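# Reorient a loose object in the palm to match goals

## Task

Using this one hand alone (its wrist camera, camera post and the arm's final link are treated as part of the hand), rotate the object that rests loosely on the upward-facing palm until its orientation relative to the hand agrees with the two goal images. The attempt fails if the object contacts anything other than the hand or leaves the hand, or if anything ends up off the table. To finish, the object must sit still for a moment on the palm or fingers, clear of the wrist, camera and post, with the palm pointing straight up and no hand motor showing "moving" or "overload" or building up shutdown time (motors dead from the very first reading are ignored); then declare it finished. The hand is opened automatically at that point, and the orientation must still be correct with the hand open: apart from simply resting on the open hand, nothing the robot alone holds in place counts.

## Robot and tools

Robot: one arm ending in a right hand with index, middle, ring fingers and a thumb, driven by sixteen motors. A fixed mast at the wrist on the palm side (hand x +0.05 to +0.10, z -0.16 to -0.11, out to y +0.06 m) can collide with things. The elbow may sag under load, so each action starts a bit lower and the palm tips more unless you re-aim at the pose you want to keep. Motions often finish a centimetre or more off, usually low.

Frames. Scene frame: origin on the table top under the arm base, +z up, +y to the left when looking along +x. Results report the hand point's position (m) and quaternion (w,x,y,z) in this frame. The hand point sits in front of the palm where thumb tip meets index and middle tips. Its own axes: +z along straightened fingers toward the tips, +x across the palm away from the thumb, +y out of the palm face (the face is at y = -0.062 m). Straight fingers hinge at z = -0.017 m and reach 0.139 m beyond; bending moves tips toward +y. Palm facing straight up means hand +y points to scene +z.

The row (used by execute_actions and move): 24 numbers, all in [-1, 1]. Positions 1-6: dx, dy, dz, rx, ry, rz, an offset (not a pose) in the hand point's own axes, measured from the hand point's pose at the start of the action (for a call's first action, the last pose reported in this scene). Every row of an action is relative to that same start, not the row before. 1.0 equals 0.6 m for translation or 180 degrees for rotation; rx, ry, rz form one rotation vector. Positions 7-22: absolute goal angles for the hinges, each scaled between its two stops, in this fixed order: index_mcp, index_abd, index_pip, index_dip, thumb_cmc, thumb_axl, thumb_mcp, thumb_ipl, middle_mcp, middle_abd, middle_pip, middle_dip, ring_mcp, ring_abd, ring_pip, ring_dip. Brackets give degrees at +1, at -1, and the straight value. For each finger, toward +1: _mcp flexes the knuckle toward the palm (+128, -18; -0.75), _abd swings the finger sideways away from the thumb (+60, -60; +0.00), _pip flexes the middle joint (+108, -29; -0.58), _dip the tip joint (+117, -21; -0.70). thumb_cmc brings the thumb from flat beside the palm to in front of it (+120, -20; -0.71); thumb_axl rolls it about its length (+140, -27; -0.68); thumb_mcp (+109, -69; -0.23) and thumb_ipl (+108, -77; -0.17) flex it, toward +z when thumb_axl is straight, and in the thumb_cmc swing direction when thumb_axl is about +0.40. Position 23: current_limit, a cap on every motor's current, linear from 0 mA at -1 to 550 mA at +1 (minimum 11 mA); it also limits hinge speed, and well below 0 a finger may not lift. Position 24: speed; set-points travel at (speed+1)/2 of 5.9 rad/s (minimum 0.001 of that). Initial values: current_limit +0.4, speed -0.6. Last written values persist.

execute_actions(actions): a list of actions, each a table of up to 15 rows; each row lasts one 1/30 s step, and a short table repeats its final row to fill 15 steps (0.5 s). An empty list just returns state and images. Per step the commanded pose is clipped to 70 mm and 16 degrees from the measured pose; position is favoured over orientation if both can't be met; after the action the arm continues at most to the last clipped pose, so large changes need several actions. "Hand target" in results is where the controller is heading now.

move(target, speed, blocking): target is one row as above; the pose part is an offset from the last reported pose, the hand part is sent at the start. Path is straight, 0.5-10 s long, turning the shorter way; speed is the path top speed in m/s (0.002-0.5, default 0.25; rotation up to twice that in rad/s). It does not avoid obstacles and the hand can overshoot the speed, mainly with the arm near straight. Faster moves and targets deeper past a contact hit and press harder. The "move:" line reports the ending (done, off_target, moving, held, fault) and limits (paced = pose clipped; held = a check blocked steps, after which the arm may lurch fast), plus distance to target. blocking=false returns after 0.5 s; then only wait or stop are accepted until a result shows the end.

wait(seconds): 0 to 10 s, the arm keeps its last command; returns early when a running move ends. stop(): brakes a running move (needs room). zoom_image(camera, region): camera "cam_high" (504x504) or "cam_wrist" (616x616); region [x0, y0, x1, y1] in pixels from the top-left, at most 504 by 504. show_instructions(): shows the reference goal images. finished_scene(scene): pass the current scene number to end it; irreversible, and the hand is opened before judging.

Results list per motor, in the order above: hand_goal (written goals; repeating them keeps a grip), hand_measured (actual positions; repeating these relaxes a grip), hand_current_ma (positive pushes toward -1), hand_state (moving, goal, blocked, overload). A finger presses only while its goal lies past the object surface. A "pose unreachable" line means the clearance check altered or blocked the command. Joint torques are noisy and offset.

Avoid: currents at 495 mA or more accumulating to 5 s (the motor shuts down for 10 s); motors that read overload from the start are dead and limp. If the arm stops for any reason, new hand numbers are dropped while the old ones still push. After a FAULT or HAND FAULT line, later commands in the same reply are skipped. Holding loads heats joints: MOTOR HOT at 85 °C, and at 100 °C the arm drops (OVER-TEMPERATURE FAULT). Do not let the object touch anything but the hand, fall, or be slammed; occasional outside nudges may disturb it. The simulation keeps running while you compose replies.

Each tool is called after "Call:" by a JSON object that holds its "fn" and its "kwargs", one argument or row to a line.

Reference images:

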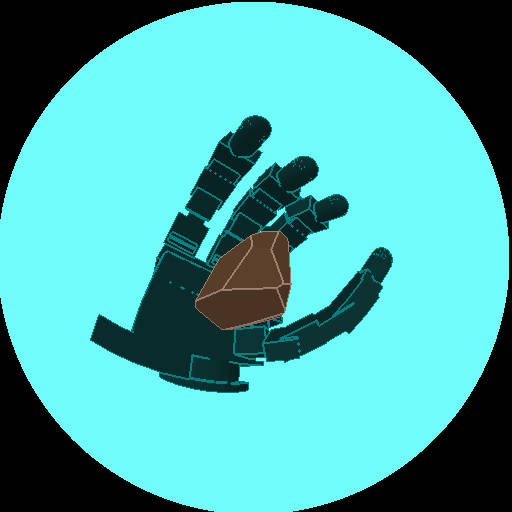

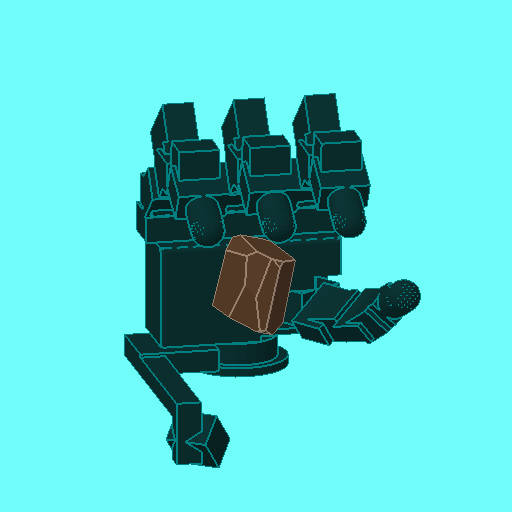

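## Session

Call:
{"fn": "execute_actions", "kwargs": {
  "actions": []
}}

Scene clock: 0.00 s.
end_effector_position=(+0.4938, +0.0290, +0.4348) hand_goal=(-0.046, +0.000, +0.008, -0.280, +0.104, -0.266, -0.032, +0.018, -0.046, +0.000, +0.008, -0.280, -0.046, +0.000, +0.008, -0.280) hand_measured=(-0.064, +0.000, +0.006, -0.282, +0.090, -0.270, -0.034, +0.016, -0.062, +0.000, +0.006, -0.282, -0.064, +0.000, +0.006, -0.282) hand_current_ma=(-92, +0, -14, -13, -73, -29, -12, -11, -86, +0, -14, -12, -94, +0, -14, -13) hand_state=(goal, goal, goal, goal, goal, goal, goal, goal, goal, goal, goal, goal, goal, goal, goal, goal) hand_current_limit=0.40 hand_speed=-0.60 end_effector_quat_wxyz=(+0.493, +0.490, +0.502, +0.515)
Joint positions: [0.083 1.135 0.603 0.538 0.097 0.022]
Joint velocities: [-0.005 -0.005 -0.012 -0.012 -0.051 -0.081]
Joint torques (N m, as the arm reports them, + toward a larger angle): no reading
Motor temperatures (°C, as the motors report them): [26 26 23 22 26 26]
Hand target: +0.496, +0.030, +0.454; +0.501, +0.481, +0.491, +0.525

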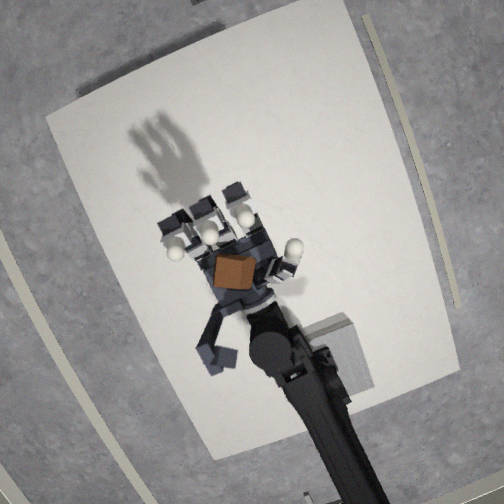

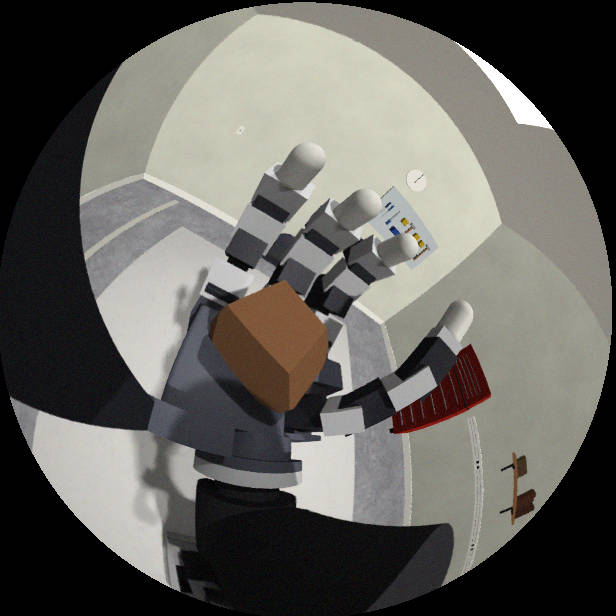

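Call:
{"fn": "zoom_image", "kwargs": {
  "camera": "cam_high",
  "region": [140, 170, 330, 360]
}}

Call:
{"fn": "zoom_image", "kwargs": {
  "camera": "cam_wrist",
  "region": [150, 230, 400, 480]
}}

Call:
{"fn": "show_instructions", "kwargs": {

}}

Region (140, 170, 330, 360) of cam_high's 504x504 image, scaled by 2.653, with more detail than that image has.

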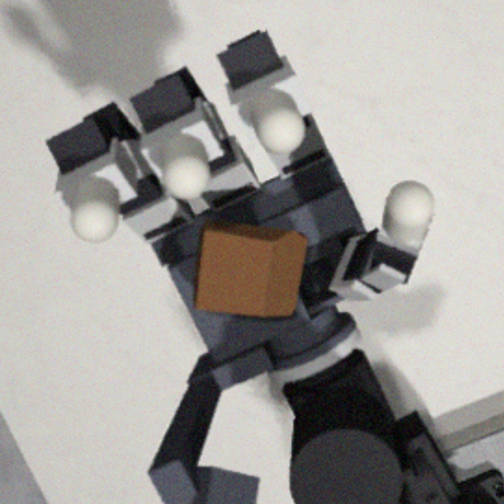

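Region (150, 230, 400, 480) of cam_wrist's 616x616 image, scaled by 2.016, with more detail than that image has.

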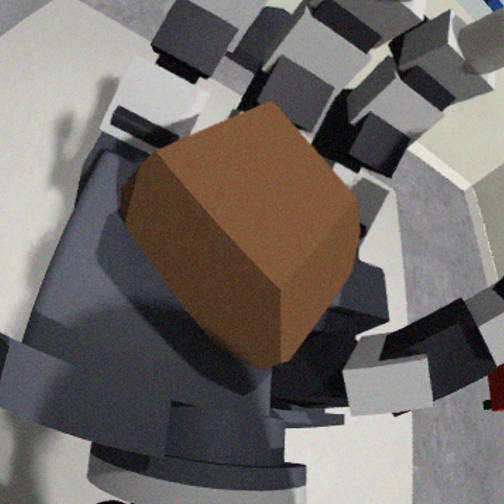

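Reference images for this scene: goal picture from the wrist camera place, goal picture looking into the palm.

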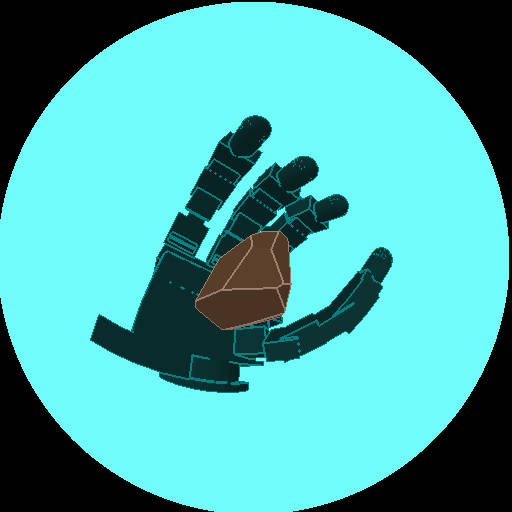

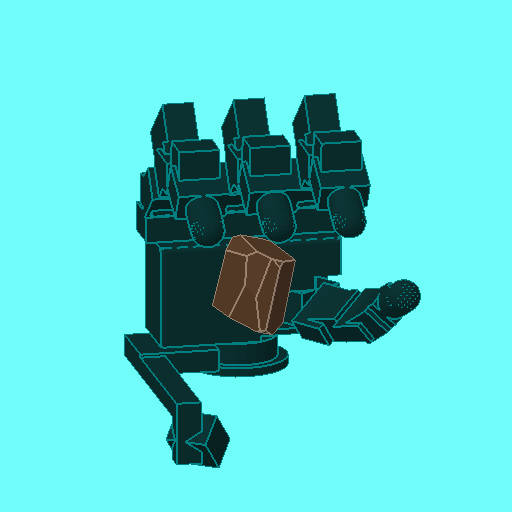

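Call:
{"fn": "move", "kwargs": {
  "target": [0.33,0.17,0,0,0,0,-0.046,0,0.008,-0.28,-0.5,-0.266,-0.1,-0.1,-0.046,0,0.008,-0.28,-0.046,0,0.008,-0.28,0.4,-0.6],
  "speed": 0.12
}}

Call:
{"fn": "zoom_image", "kwargs": {
  "camera": "cam_high",
  "region": [0, 200, 250, 450]
}}

Scene clock: 35.07 s.
end_effector_position=(+0.4784, +0.2211, +0.5062) hand_goal=(-0.046, +0.000, +0.008, -0.280, -0.500, -0.266, -0.100, -0.100, -0.046, +0.000, +0.008, -0.280, -0.046, +0.000, +0.008, -0.280) hand_measured=(-0.062, +0.000, +0.006, -0.282, -0.510, -0.270, -0.100, -0.098, -0.062, +0.000, +0.006, -0.282, -0.064, +0.000, +0.006, -0.282) hand_current_ma=(-91, +0, -14, -13, -52, -27, -5, +9, -86, +0, -14, -12, -92, +0, -14, -13) hand_state=(goal, goal, goal, goal, goal, goal, goal, goal, goal, goal, goal, goal, goal, goal, goal, goal) hand_current_limit=0.40 hand_speed=-0.60 end_effector_quat_wxyz=(+0.490, +0.494, +0.515, +0.500)
Joint positions: [0.601 1.196 0.887 0.275 0.617 0.023]
Joint velocities: [-0.015 -0.015 -0.017 -0.002 -0.007 -0.066]
Joint torques (N m, as the arm reports them, + toward a larger angle): [ 2.36 -8.42 13.37  2.19  0.21  0.03]
Motor temperatures (°C, as the motors report them): [26 26 29 23 26 26]
Hand target: +0.483, +0.227, +0.534; +0.489, +0.494, +0.500, +0.517
Off the commanded pose: 0.033 m, 2 deg.
move: off_target
camera_calibration (this result's frames):
cam_wrist: T_world_to_cam=[[0.0498025, -0.786167, 0.616004, -0.128049], [-0.69892, -0.468022, -0.540802, 0.664208], [0.713464, -0.403604, -0.572777, 0.161303], [0, 0, 0, 1]] pos_world=[0.355522, 0.275298, 0.530474]

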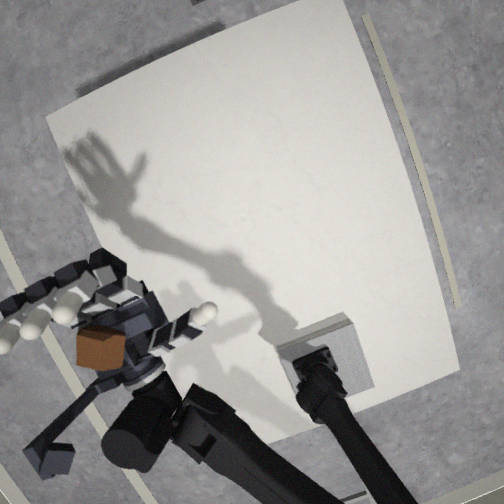

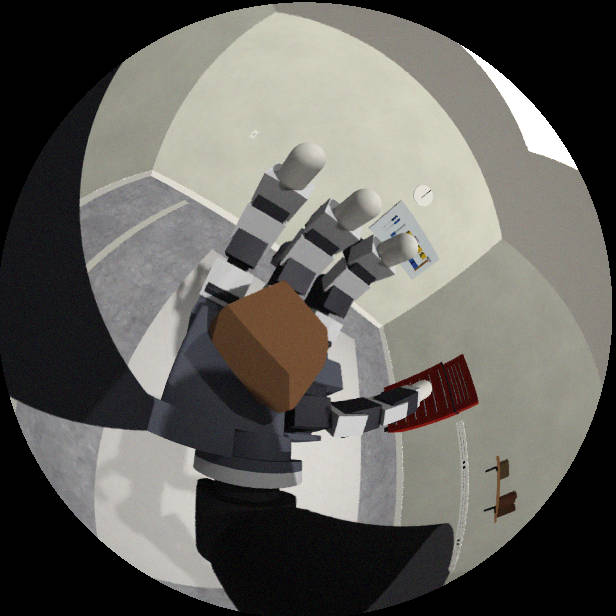

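Region (0, 200, 250, 450) of cam_high's 504x504 image, scaled by 2.016, with more detail than that image has.

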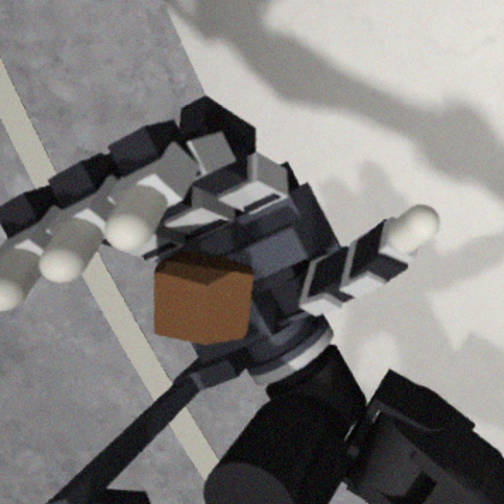

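Call:
{"fn": "zoom_image", "kwargs": {
  "camera": "cam_high",
  "region": [60, 310, 140, 390]
}}

Region (60, 310, 140, 390) of cam_high's 504x504 image, scaled by 6.300, with more detail than that image has.

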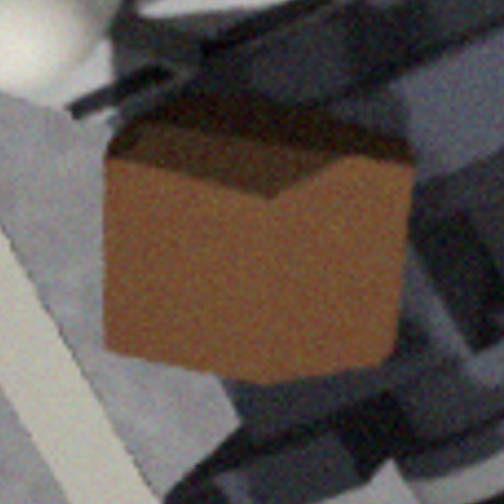

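Call:
{"fn": "move", "kwargs": {
  "target": [-0.36,0.05,0.0,0,0,0,-0.3,0,0.1,-0.28,0.7,1.0,-0.23,-0.17,-0.046,0,0.008,-0.28,-0.046,0,0.008,-0.28,0.4,-0.6],
  "speed": 0.12
}}

Scene clock: 94.37 s.
end_effector_position=(+0.4934, +0.0061, +0.5333) hand_goal=(-0.300, +0.000, +0.100, -0.280, +0.700, +1.000, -0.230, -0.170, -0.046, +0.000, +0.008, -0.280, -0.046, +0.000, +0.008, -0.280) hand_measured=(-0.308, +0.000, +0.096, -0.282, +0.700, +0.998, -0.232, -0.170, -0.062, +0.000, +0.006, -0.282, -0.064, +0.000, +0.006, -0.282) hand_current_ma=(-43, +0, -18, -13, -4, -15, -7, +6, -86, +0, -14, -12, -92, +0, -14, -13) hand_state=(goal, goal, goal, goal, goal, goal, goal, goal, goal, goal, goal, goal, goal, goal, goal, goal) hand_current_limit=0.40 hand_speed=-0.60 end_effector_quat_wxyz=(+0.489, +0.495, +0.519, +0.497)
Joint positions: [ 0.004  0.992  0.815  0.14   0.02  -0.   ]
Joint velocities: [-0.015  0.005 -0.007  0.007  0.007  0.051]
Joint torques (N m, as the arm reports them, + toward a larger angle): [ 1.72 -8.35 10.49  2.42 -0.06 -0.1 ]
Motor temperatures (°C, as the motors report them): [26 26 34 22 26 26]
Hand target: +0.488, +0.006, +0.546; +0.495, +0.489, +0.517, +0.498
Off the commanded pose: 0.009 m, 1 deg.
move: done
camera_calibration (this result's frames):
cam_wrist: T_world_to_cam=[[0.0554171, -0.783753, 0.618595, -0.31867], [-0.703986, -0.470015, -0.532437, 0.586761], [0.708048, -0.405976, -0.577799, 0.0846969], [0, 0, 0, 1]] pos_world=[0.370762, 0.0604129, 0.558479]

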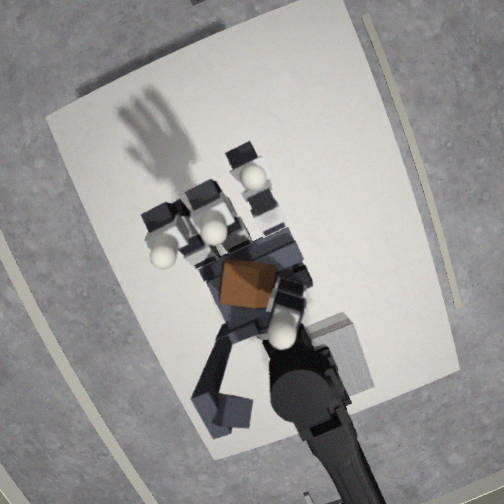

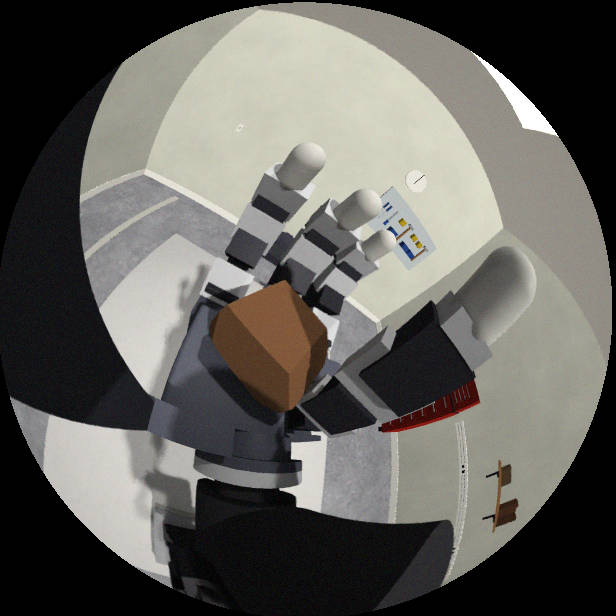

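Call:
{"fn": "execute_actions", "kwargs": {
  "actions": [
    [[0,0.02,0,0,0,0,-0.3,0,0.1,-0.28,0.7,1.0,0.7,0.5,-0.06,0,0.9,0.3,-0.046,0,0.008,-0.28,0.4,-0.3]],
    [[0,0.02,0,0,0,0,-0.3,0,0.1,-0.28,0.7,1.0,0.7,0.5,-0.06,0,0.9,0.3,-0.046,0,0.008,-0.28,0.4,-0.3]]
  ]
}}

Call:
{"fn": "zoom_image", "kwargs": {
  "camera": "cam_high",
  "region": [130, 170, 350, 390]
}}

Scene clock: 99.17 s.
end_effector_position=(+0.4959, +0.0064, +0.5250) hand_goal=(-0.300, +0.000, +0.100, -0.280, +0.700, +1.000, +0.700, +0.500, -0.060, +0.000, +0.900, +0.300, -0.046, +0.000, +0.008, -0.280) hand_measured=(-0.308, +0.000, +0.096, -0.282, +0.706, +0.964, +0.164, +0.398, -0.082, +0.000, +0.564, +0.274, -0.062, +0.000, +0.006, -0.282) hand_current_ma=(-44, +0, -18, -13, +27, -227, -385, -286, -119, +0, -385, -140, -91, +0, -14, -13) hand_state=(goal, goal, goal, goal, goal, moving, blocked, moving, blocked, goal, blocked, blocked, goal, goal, goal, goal) hand_current_limit=0.40 hand_speed=-0.30 end_effector_quat_wxyz=(+0.481, +0.502, +0.528, +0.488)
Joint positions: [ 0.004  0.992  0.815  0.107  0.02  -0.003]
Joint velocities: [-0.015 -0.005 -0.002  0.017 -0.081 -0.007]
Joint torques (N m, as the arm reports them, + toward a larger angle): [ 1.88 -7.07 11.41  2.42  0.07 -0.01]
Motor temperatures (°C, as the motors report them): [26 26 33 22 26 26]
Hand target: +0.495, +0.007, +0.541; +0.485, +0.499, +0.523, +0.492
Off the commanded pose: 0.016 m, 1 deg.
camera_calibration (this result's frames):
cam_wrist: T_world_to_cam=[[0.075612, -0.781055, 0.619868, -0.324209], [-0.721332, -0.472047, -0.506806, 0.579352], [0.68845, -0.40881, -0.599092, 0.0992054], [0, 0, 0, 1]] pos_world=[0.374121, 0.0608123, 0.554019]

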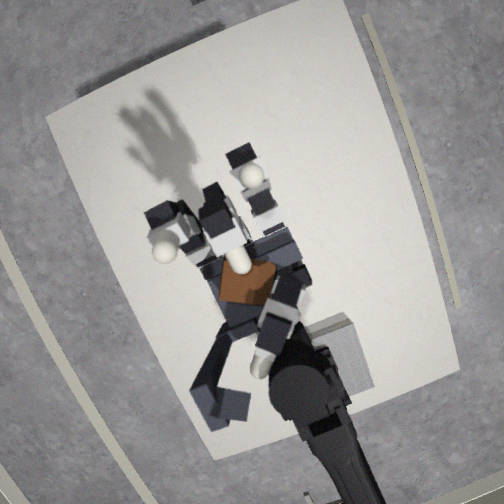

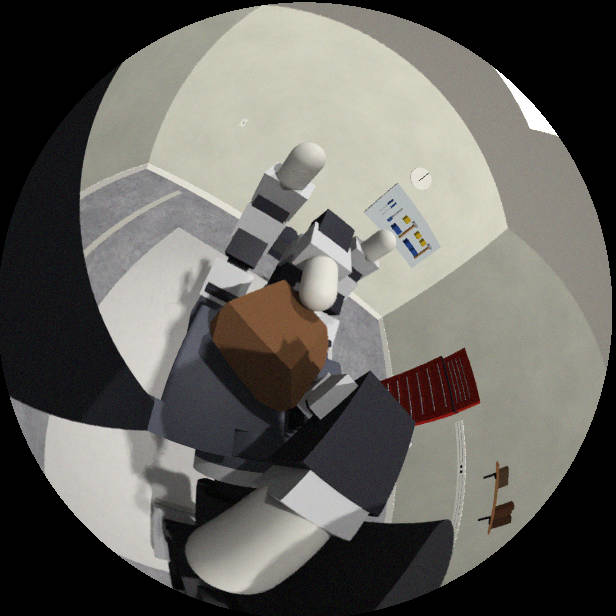

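Region (130, 170, 350, 390) of cam_high's 504x504 image, scaled by 2.291, with more detail than that image has.

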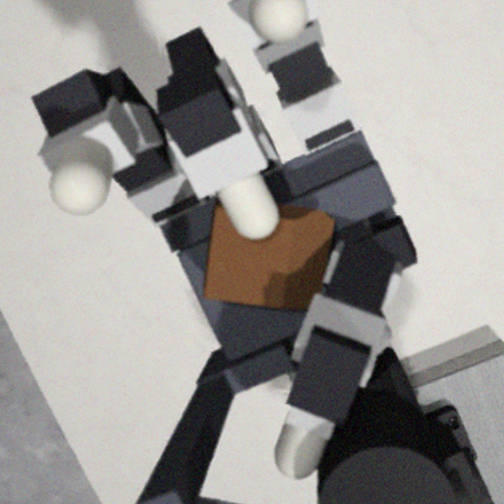

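Call:
{"fn": "execute_actions", "kwargs": {
  "actions": [
    [[0,0.03,0,-0.02,0,0,-0.3,0,0.1,-0.28,0.6,0.65,-0.1,0.85,-0.3,0,0.4,0.7,-0.046,0,0.008,-0.28,0.4,-0.3]],
    [[0,0.02,0,-0.005,0,0,-0.3,0,0.1,-0.28,0.6,0.65,0.5,0.85,-0.3,0,0.95,0.7,-0.046,0,0.008,-0.28,0.4,-0.3]],
    [[0,0.02,0,-0.005,0,0,-0.3,0,0.1,-0.28,0.6,0.65,0.5,0.85,-0.3,0,0.95,0.7,-0.046,0,0.008,-0.28,0.4,-0.3]]
  ]
}}

Call:
{"fn": "zoom_image", "kwargs": {
  "camera": "cam_high",
  "region": [130, 170, 350, 390]
}}

Scene clock: 110.40 s.
end_effector_position=(+0.4959, +0.0065, +0.5290) hand_goal=(-0.300, +0.000, +0.100, -0.280, +0.600, +0.650, +0.500, +0.850, -0.300, +0.000, +0.950, +0.700, -0.046, +0.000, +0.008, -0.280) hand_measured=(-0.308, +0.000, +0.096, -0.282, +0.576, +0.648, +0.194, +0.832, -0.306, +0.000, +0.950, +0.698, -0.062, +0.000, +0.006, -0.282) hand_current_ma=(-45, +0, -18, -13, -129, -9, -385, -125, -31, +0, -4, -11, -91, +0, -14, -13) hand_state=(goal, goal, goal, goal, blocked, goal, blocked, goal, goal, goal, goal, goal, goal, goal, goal, goal) hand_current_limit=0.40 hand_speed=-0.30 end_effector_quat_wxyz=(+0.487, +0.497, +0.523, +0.493)
Joint positions: [ 0.004  0.997  0.815  0.133  0.02  -0.004]
Joint velocities: [-0.015 -0.005 -0.017 -0.022  0.051  0.095]
Joint torques (N m, as the arm reports them, + toward a larger angle): [ 1.93 -6.8  10.93  2.91  0.05  0.01]
Motor temperatures (°C, as the motors report them): [26 26 33 22 26 26]
Hand target: +0.496, +0.007, +0.541; +0.491, +0.493, +0.519, +0.497
Off the commanded pose: 0.012 m, 1 deg.
camera_calibration (this result's frames):
cam_wrist: T_world_to_cam=[[0.0631029, -0.78075, 0.62165, -0.321291], [-0.710558, -0.472543, -0.521354, 0.583865], [0.700804, -0.408819, -0.584586, 0.0878515], [0, 0, 0, 1]] pos_world=[0.373577, 0.0609692, 0.555488]

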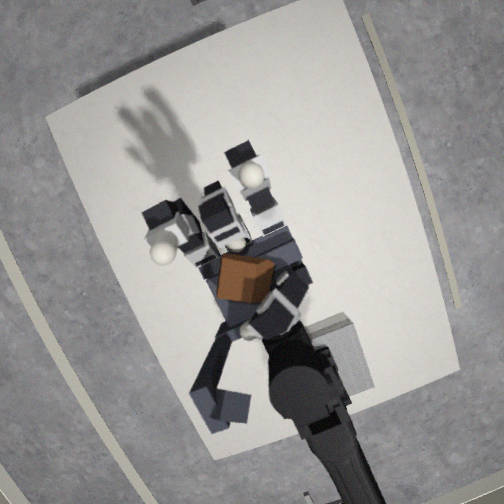

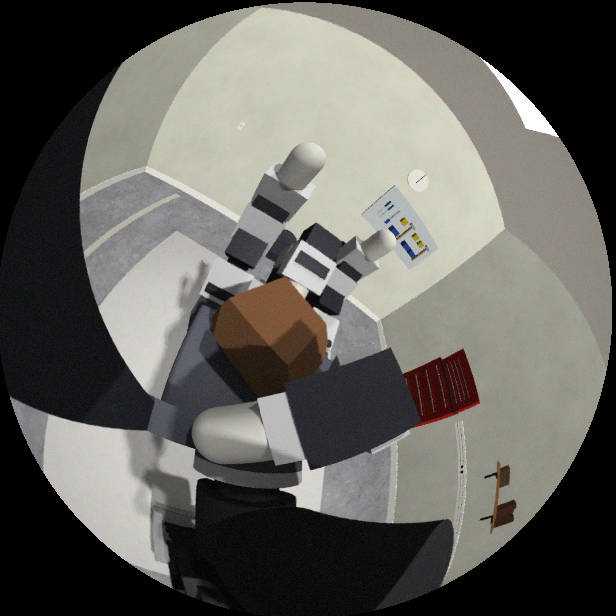

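Region (130, 170, 350, 390) of cam_high's 504x504 image, scaled by 2.291, with more detail than that image has.

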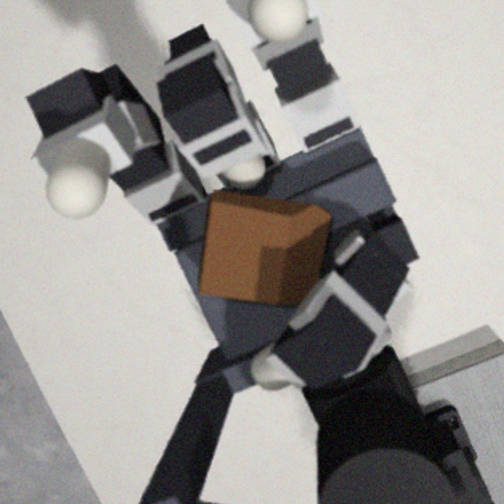

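Call:
{"fn": "execute_actions", "kwargs": {
  "actions": [
    [[0,0.02,0,-0.015,0,0,-0.3,0,0.1,-0.28,0.2,0.6,0.6,0.85,-0.3,0,0.95,0.7,-0.046,0,0.008,-0.28,0.4,-0.3]],
    [[0,0.02,0,-0.005,0,0,-0.3,0,0.1,-0.28,0.2,0.6,0.6,0.85,-0.3,0,0.95,0.7,-0.046,0,0.008,-0.28,0.4,-0.3]]
  ]
}}

Call:
{"fn": "zoom_image", "kwargs": {
  "camera": "cam_high",
  "region": [130, 170, 350, 390]
}}

Scene clock: 115.80 s.
end_effector_position=(+0.4953, +0.0066, +0.5318) hand_goal=(-0.300, +0.000, +0.100, -0.280, +0.200, +0.600, +0.600, +0.850, -0.300, +0.000, +0.950, +0.700, -0.046, +0.000, +0.008, -0.280) hand_measured=(-0.308, +0.000, +0.096, -0.282, +0.164, +0.600, +0.498, +0.844, -0.306, +0.000, +0.950, +0.698, -0.062, +0.000, +0.006, -0.282) hand_current_ma=(-45, +0, -18, -13, -183, +4, -385, -42, -31, +0, -4, -11, -91, +0, -14, -13) hand_state=(goal, goal, goal, goal, blocked, goal, blocked, goal, goal, goal, goal, goal, goal, goal, goal, goal) hand_current_limit=0.40 hand_speed=-0.30 end_effector_quat_wxyz=(+0.490, +0.494, +0.520, +0.496)
Joint positions: [ 0.004  0.999  0.815  0.146  0.02  -0.004]
Joint velocities: [-0.005 -0.015 -0.002 -0.002 -0.081  0.007]
Joint torques (N m, as the arm reports them, + toward a larger angle): [ 1.88 -7.03 10.91  2.93  0.05  0.  ]
Motor temperatures (°C, as the motors report them): [26 26 33 23 26 26]
Hand target: +0.495, +0.007, +0.544; +0.494, +0.490, +0.516, +0.500
Off the commanded pose: 0.012 m, 1 deg.
camera_calibration (this result's frames):
cam_wrist: T_world_to_cam=[[0.0556596, -0.781135, 0.621877, -0.319414], [-0.704066, -0.472332, -0.530277, 0.586425], [0.70795, -0.408327, -0.57626, 0.0819396], [0, 0, 0, 1]] pos_world=[0.372651, 0.0609399, 0.556822]

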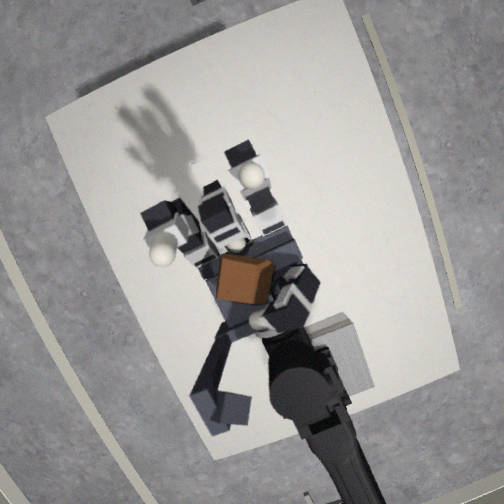

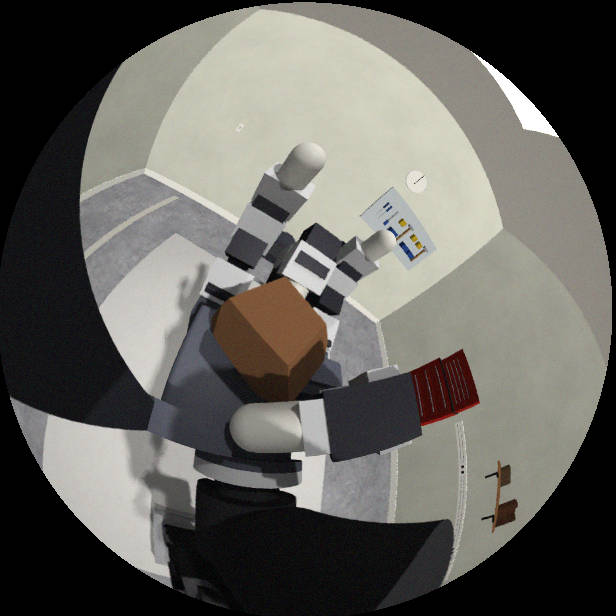

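Region (130, 170, 350, 390) of cam_high's 504x504 image, scaled by 2.291, with more detail than that image has.

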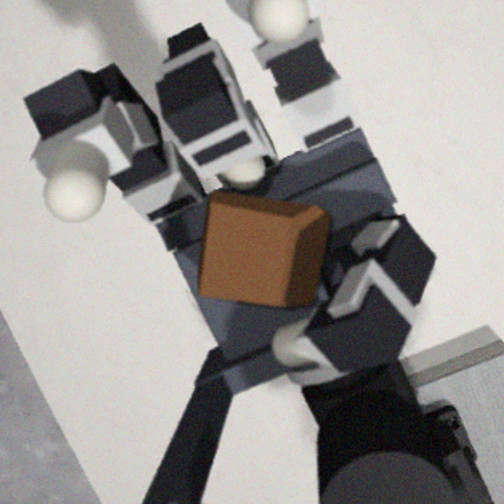

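Call:
{"fn": "execute_actions", "kwargs": {
  "actions": [
    [[0,0.02,0,-0.01,0,0,-0.3,0,0.1,-0.28,0.2,0.5,0.45,0.85,-0.3,0,0.95,0.7,-0.046,0,0.008,-0.28,0.4,-0.7]],
    [[0,0.02,0,-0.005,0,0,-0.3,0,0.1,-0.28,0.2,0.35,0.45,0.85,-0.3,0,0.95,0.7,-0.046,0,0.008,-0.28,0.4,-0.7]]
  ]
}}

Call:
{"fn": "zoom_image", "kwargs": {
  "camera": "cam_high",
  "region": [130, 170, 350, 390]
}}

Scene clock: 119.97 s.
end_effector_position=(+0.4953, +0.0066, +0.5318) hand_goal=(-0.300, +0.000, +0.100, -0.280, +0.200, +0.350, +0.450, +0.850, -0.300, +0.000, +0.950, +0.700, -0.046, +0.000, +0.008, -0.280) hand_measured=(-0.308, +0.000, +0.096, -0.282, +0.196, +0.402, +0.448, +0.848, -0.314, +0.000, +0.952, +0.708, -0.062, +0.000, +0.006, -0.282) hand_current_ma=(-45, +0, -18, -13, -16, +320, -14, -8, -71, -1, +15, +40, -91, +0, -14, -13) hand_state=(goal, goal, goal, goal, goal, blocked, goal, goal, goal, goal, goal, goal, goal, goal, goal, goal) hand_current_limit=0.40 hand_speed=-0.70 end_effector_quat_wxyz=(+0.490, +0.494, +0.520, +0.496)
Joint positions: [ 0.004  0.999  0.815  0.146  0.02  -0.004]
Joint velocities: [-0.015  0.005  0.007 -0.002  0.022  0.022]
Joint torques (N m, as the arm reports them, + toward a larger angle): [ 2.17 -6.86 10.9   2.91  0.04  0.  ]
Motor temperatures (°C, as the motors report them): [26 26 33 23 26 26]
Hand target: +0.495, +0.007, +0.544; +0.494, +0.490, +0.516, +0.500
Off the commanded pose: 0.012 m, 1 deg.
camera_calibration (this result's frames):
cam_wrist: T_world_to_cam=[[0.0556596, -0.781135, 0.621877, -0.319414], [-0.704066, -0.472332, -0.530277, 0.586425], [0.70795, -0.408327, -0.57626, 0.0819396], [0, 0, 0, 1]] pos_world=[0.372651, 0.0609399, 0.556822]

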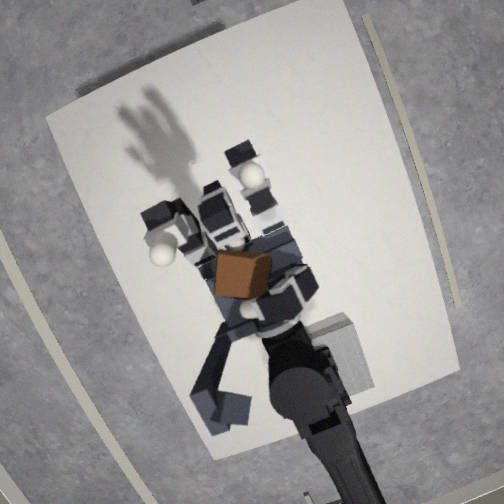

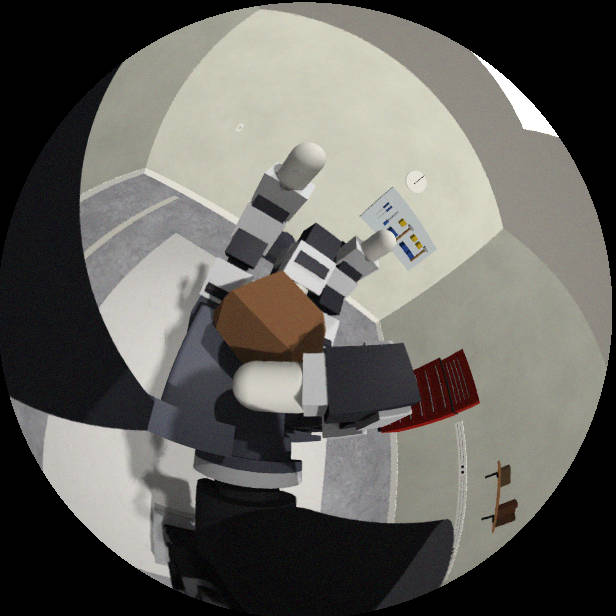

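Region (130, 170, 350, 390) of cam_high's 504x504 image, scaled by 2.291, with more detail than that image has.

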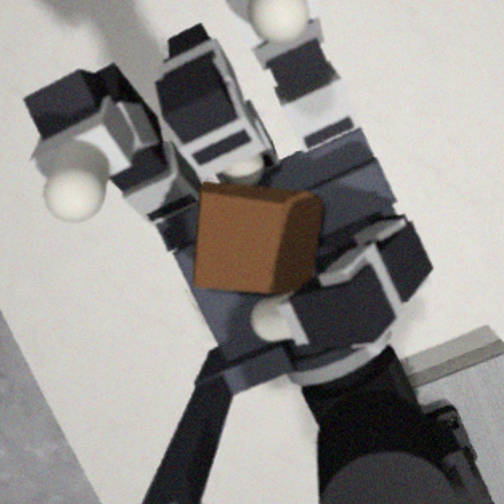

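Call:
{"fn": "execute_actions", "kwargs": {
  "actions": [
    [[0,0.02,0,-0.01,0,0,-0.3,0,0.1,-0.28,0.2,0.42,0.45,0.85,-0.4,0.0,0.95,0.75,-0.35,0,0.3,0.7,0.4,-0.3]],
    [[0,0.02,0,-0.005,0,0,-0.3,0,0.1,-0.28,0.2,0.42,0.45,0.85,-0.4,0,0.95,0.75,-0.35,-0.1,0.95,0.7,0.4,-0.3]],
    [[0,0.02,0,-0.005,0,0,-0.3,0,0.1,-0.28,0.2,0.35,0.45,0.85,-0.4,0,0.95,0.75,-0.15,-0.1,0.9,0.5,0.4,-0.7]],
    [[0,0.02,0,-0.005,0,0,-0.3,0,0.1,-0.28,0.2,0.35,0.45,0.85,-0.4,0,0.95,0.75,-0.05,-0.1,0.85,0.4,0.4,-0.7]]
  ]
}}

Call:
{"fn": "zoom_image", "kwargs": {
  "camera": "cam_high",
  "region": [130, 170, 350, 390]
}}

Scene clock: 130.97 s.
end_effector_position=(+0.4953, +0.0066, +0.5318) hand_goal=(-0.300, +0.000, +0.100, -0.280, +0.200, +0.350, +0.450, +0.850, -0.400, +0.000, +0.950, +0.750, -0.050, -0.100, +0.850, +0.400) hand_measured=(-0.308, +0.000, +0.096, -0.282, +0.200, +0.358, +0.452, +0.850, -0.406, +0.000, +0.944, +0.722, -0.064, -0.096, +0.858, +0.404) hand_current_ma=(-45, +0, -18, -13, -2, +48, +12, -6, -31, -1, -31, -142, -71, +15, +39, +21) hand_state=(goal, goal, goal, goal, goal, goal, goal, goal, goal, goal, goal, blocked, goal, goal, goal, goal) hand_current_limit=0.40 hand_speed=-0.70 end_effector_quat_wxyz=(+0.490, +0.494, +0.520, +0.496)
Joint positions: [ 0.004  0.999  0.815  0.146  0.02  -0.004]
Joint velocities: [-0.005  0.005 -0.012 -0.002  0.066  0.037]
Joint torques (N m, as the arm reports them, + toward a larger angle): [ 1.77 -6.92 10.97  2.92  0.06  0.  ]
Motor temperatures (°C, as the motors report them): [26 26 33 23 26 26]
Hand target: +0.495, +0.007, +0.544; +0.494, +0.490, +0.516, +0.500
Off the commanded pose: 0.012 m, 1 deg.
camera_calibration (this result's frames):
cam_wrist: T_world_to_cam=[[0.0556596, -0.781135, 0.621877, -0.319414], [-0.704066, -0.472332, -0.530277, 0.586425], [0.70795, -0.408327, -0.57626, 0.0819396], [0, 0, 0, 1]] pos_world=[0.372651, 0.0609399, 0.556822]

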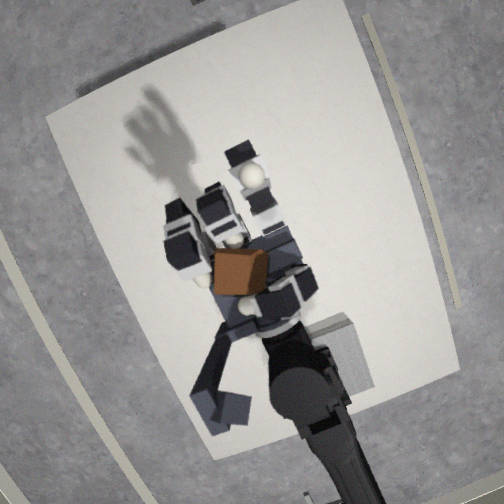

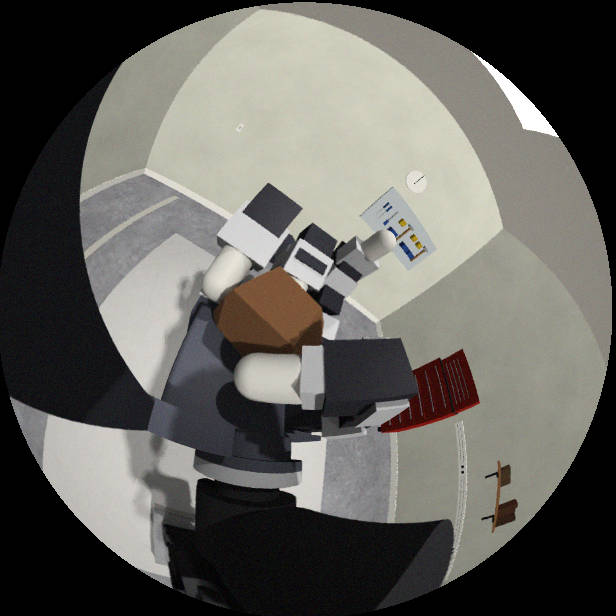

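Region (130, 170, 350, 390) of cam_high's 504x504 image, scaled by 2.291, with more detail than that image has.

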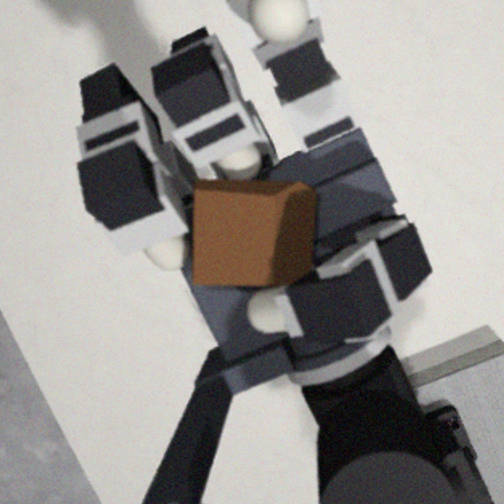

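Call:
{"fn": "execute_actions", "kwargs": {
  "actions": [
    [[0,0.02,0,-0.01,0,0,-0.3,0,0.1,-0.28,0.2,0.4,0.45,0.85,-0.45,0.3,0.95,0.7,-0.05,-0.1,0.85,0.4,0.4,-0.5]],
    [[0,0.02,0,-0.005,0,0,-0.3,0,0.1,-0.28,0.2,0.4,0.45,0.85,-0.3,0.3,0.93,0.62,-0.05,-0.1,0.85,0.4,0.4,-0.7]],
    [[0,0.02,0,-0.005,0,0,-0.3,0,0.1,-0.28,0.2,0.3,0.45,0.85,-0.25,0.3,0.93,0.6,-0.05,-0.1,0.85,0.4,0.4,-0.7]]
  ]
}}

Call:
{"fn": "zoom_image", "kwargs": {
  "camera": "cam_high",
  "region": [130, 170, 350, 390]
}}

Scene clock: 140.60 s.
end_effector_position=(+0.4953, +0.0066, +0.5318) hand_goal=(-0.300, +0.000, +0.100, -0.280, +0.200, +0.300, +0.450, +0.850, -0.250, +0.300, +0.930, +0.600, -0.050, -0.100, +0.850, +0.400) hand_measured=(-0.308, +0.000, +0.096, -0.282, +0.200, +0.374, +0.448, +0.846, -0.288, +0.302, +0.936, +0.614, -0.064, -0.096, +0.858, +0.404) hand_current_ma=(-45, +0, -18, -13, -2, +385, -17, -23, -209, +9, +27, +74, -71, +15, +39, +21) hand_state=(goal, goal, goal, goal, goal, blocked, goal, goal, blocked, goal, goal, goal, goal, goal, goal, goal) hand_current_limit=0.40 hand_speed=-0.70 end_effector_quat_wxyz=(+0.490, +0.494, +0.520, +0.496)
Joint positions: [ 0.004  0.999  0.815  0.146  0.02  -0.004]
Joint velocities: [-0.015 -0.015 -0.017 -0.002 -0.037  0.066]
Joint torques (N m, as the arm reports them, + toward a larger angle): [ 2.   -7.04 10.9   2.97  0.05 -0.01]
Motor temperatures (°C, as the motors report them): [26 26 33 23 26 26]
Hand target: +0.495, +0.007, +0.544; +0.494, +0.490, +0.516, +0.500
Off the commanded pose: 0.012 m, 1 deg.
camera_calibration (this result's frames):
cam_wrist: T_world_to_cam=[[0.0556596, -0.781135, 0.621877, -0.319414], [-0.704066, -0.472332, -0.530277, 0.586425], [0.70795, -0.408327, -0.57626, 0.0819396], [0, 0, 0, 1]] pos_world=[0.372651, 0.0609399, 0.556822]

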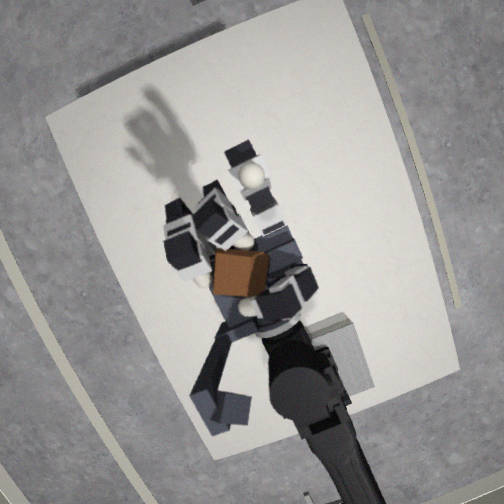

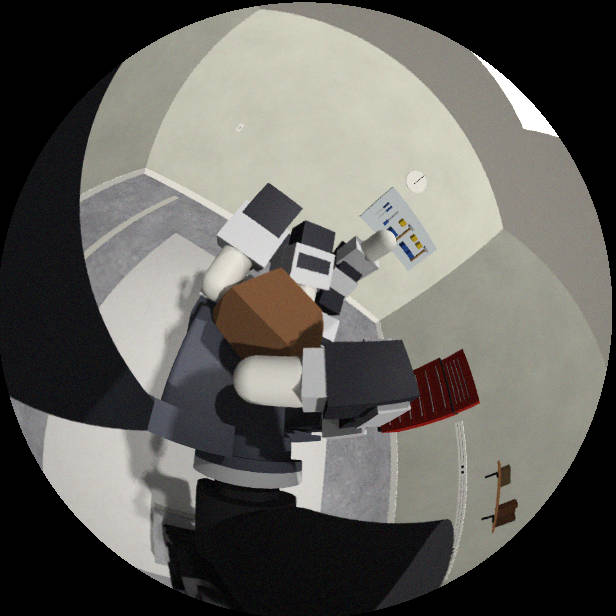

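Region (130, 170, 350, 390) of cam_high's 504x504 image, scaled by 2.291, with more detail than that image has.

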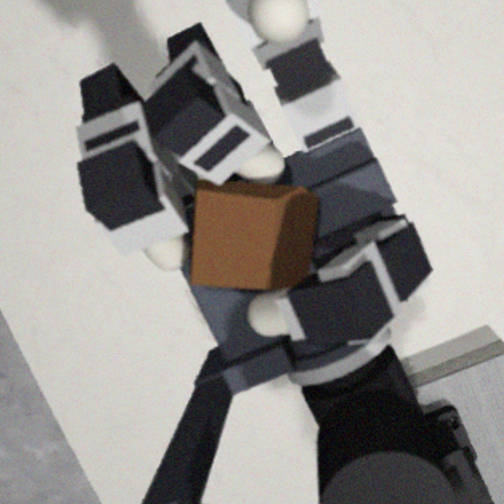

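Call:
{"fn": "execute_actions", "kwargs": {
  "actions": [
    [[0,0.02,0,-0.005,0,0,-0.3,0,0.1,-0.28,0.2,0.3,0.45,0.85,-0.25,0.3,0.93,0.6,-0.05,0.15,0.85,0.4,0.4,-0.7]],
    [[0,0.02,0,-0.005,0,0,-0.3,0,0.1,-0.28,0.2,0.3,0.40,0.85,-0.25,0.3,0.86,0.6,-0.05,0.15,0.76,0.42,0.4,-0.8]],
    [[0,0.02,0,-0.005,0,0,-0.3,0,0.1,-0.28,0.2,0.3,0.36,0.85,-0.25,0.3,0.8,0.6,-0.05,0.2,0.66,0.45,0.4,-0.8]]
  ]
}}

Call:
{"fn": "zoom_image", "kwargs": {
  "camera": "cam_high",
  "region": [130, 170, 350, 390]
}}

Scene clock: 145.90 s.
end_effector_position=(+0.4953, +0.0066, +0.5318) hand_goal=(-0.300, +0.000, +0.100, -0.280, +0.200, +0.300, +0.360, +0.850, -0.250, +0.300, +0.800, +0.600, -0.050, +0.200, +0.660, +0.450) hand_measured=(-0.308, +0.000, +0.096, -0.282, +0.186, +0.352, +0.352, +0.848, -0.288, +0.324, +0.858, +0.626, -0.056, +0.146, +0.660, +0.448) hand_current_ma=(-45, +0, -18, -13, -77, +315, -54, -9, -209, +122, +312, +132, -37, -237, +2, -9) hand_state=(goal, goal, goal, goal, goal, blocked, goal, goal, blocked, blocked, blocked, blocked, goal, blocked, goal, goal) hand_current_limit=0.40 hand_speed=-0.80 end_effector_quat_wxyz=(+0.490, +0.494, +0.520, +0.496)
Joint positions: [ 0.004  0.999  0.815  0.146  0.02  -0.004]
Joint velocities: [-0.005  0.005  0.002  0.002  0.007 -0.007]
Joint torques (N m, as the arm reports them, + toward a larger angle): [ 1.99 -6.95 10.92  2.87  0.05  0.  ]
Motor temperatures (°C, as the motors report them): [26 26 33 23 26 26]
Hand target: +0.495, +0.007, +0.544; +0.494, +0.490, +0.516, +0.500
Off the commanded pose: 0.012 m, 1 deg.
camera_calibration (this result's frames):
cam_wrist: T_world_to_cam=[[0.0556596, -0.781135, 0.621877, -0.319414], [-0.704066, -0.472332, -0.530277, 0.586425], [0.70795, -0.408327, -0.57626, 0.0819396], [0, 0, 0, 1]] pos_world=[0.372651, 0.0609399, 0.556822]

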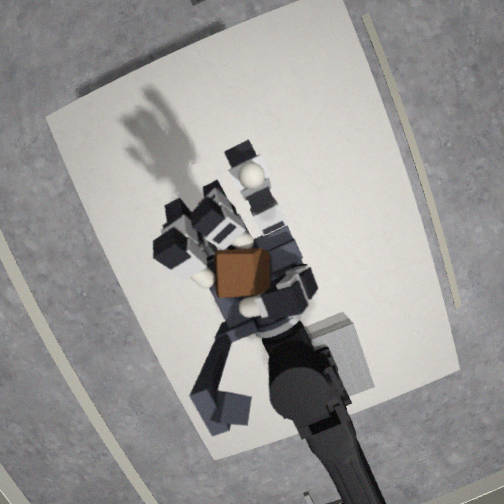

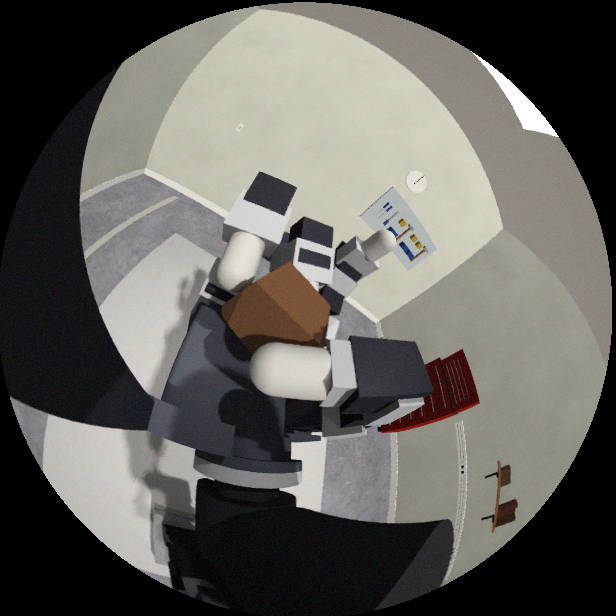

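Region (130, 170, 350, 390) of cam_high's 504x504 image, scaled by 2.291, with more detail than that image has.

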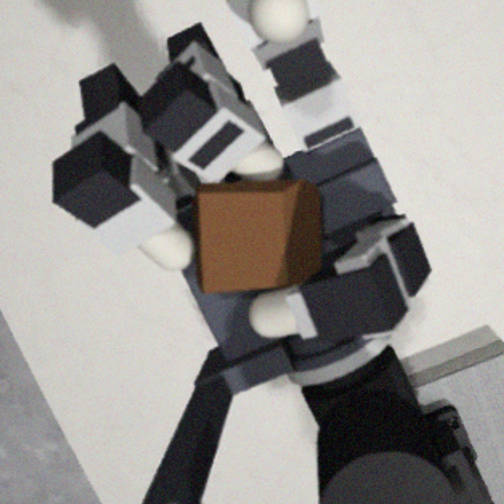

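Call:
{"fn": "execute_actions", "kwargs": {
  "actions": [
    [[0,0.02,0,-0.005,0,0,-0.3,0,0.1,-0.28,0.2,0.3,0.35,0.85,-0.3,0.3,0.8,0.62,-0.05,0.3,0.57,0.5,0.4,-0.8]],
    [[0,0.02,0,-0.005,0,0,-0.3,0,0.1,-0.28,0.2,0.3,0.35,0.85,-0.3,0.3,0.8,0.62,-0.05,0.4,0.48,0.56,0.4,-0.8]]
  ]
}}

Call:
{"fn": "zoom_image", "kwargs": {
  "camera": "cam_high",
  "region": [130, 170, 350, 390]
}}

Scene clock: 153.93 s.
end_effector_position=(+0.4953, +0.0066, +0.5318) hand_goal=(-0.300, +0.000, +0.100, -0.280, +0.200, +0.300, +0.350, +0.850, -0.300, +0.300, +0.800, +0.620, -0.050, +0.400, +0.480, +0.560) hand_measured=(-0.308, +0.000, +0.096, -0.282, +0.194, +0.338, +0.346, +0.850, -0.320, +0.310, +0.836, +0.642, -0.056, +0.398, +0.486, +0.558) hand_current_ma=(-45, +0, -18, -13, -32, +234, -25, -6, -104, +52, +190, +112, -36, -11, +29, -12) hand_state=(goal, goal, goal, goal, goal, blocked, goal, goal, goal, goal, blocked, blocked, goal, goal, goal, goal) hand_current_limit=0.40 hand_speed=-0.80 end_effector_quat_wxyz=(+0.490, +0.494, +0.520, +0.496)
Joint positions: [ 0.004  0.999  0.815  0.146  0.02  -0.004]
Joint velocities: [-0.015 -0.015  0.017 -0.012 -0.037 -0.037]
Joint torques (N m, as the arm reports them, + toward a larger angle): [ 1.99 -6.79 10.9   2.88  0.05  0.  ]
Motor temperatures (°C, as the motors report them): [26 26 33 23 26 26]
Hand target: +0.495, +0.007, +0.544; +0.494, +0.490, +0.516, +0.500
Off the commanded pose: 0.012 m, 1 deg.
camera_calibration (this result's frames):
cam_wrist: T_world_to_cam=[[0.0556596, -0.781135, 0.621877, -0.319414], [-0.704066, -0.472332, -0.530277, 0.586425], [0.70795, -0.408327, -0.57626, 0.0819396], [0, 0, 0, 1]] pos_world=[0.372651, 0.0609399, 0.556822]

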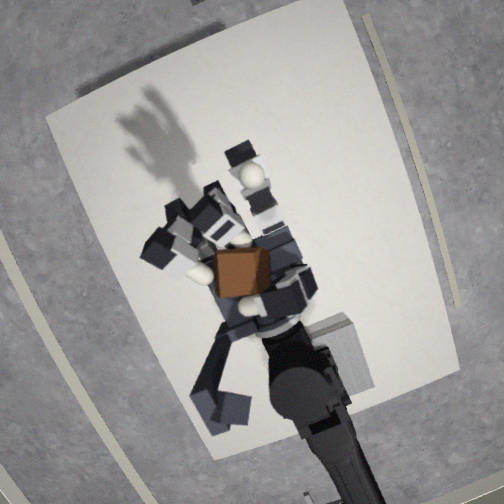

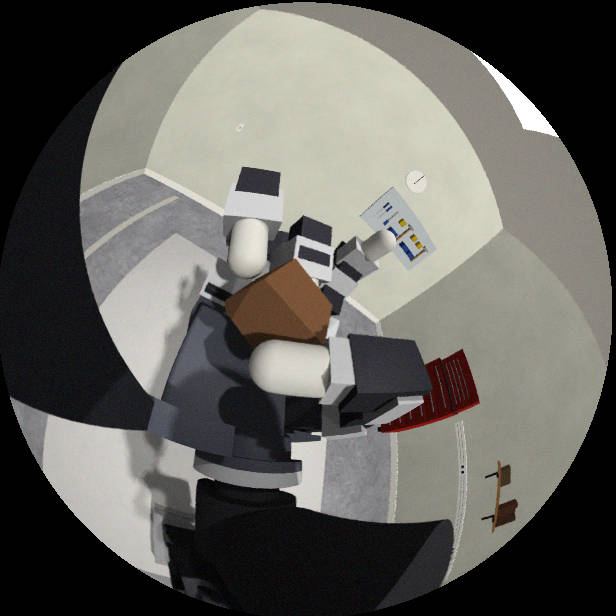

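Region (130, 170, 350, 390) of cam_high's 504x504 image, scaled by 2.291, with more detail than that image has.

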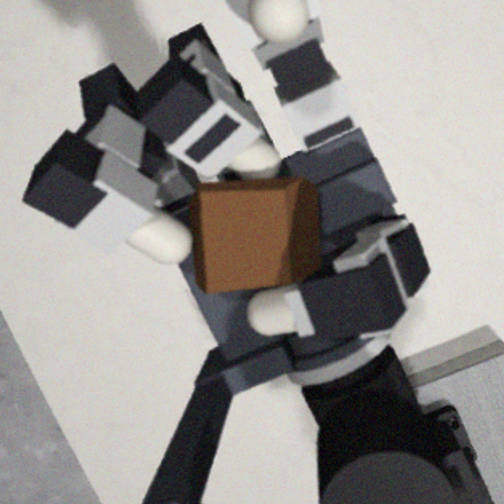

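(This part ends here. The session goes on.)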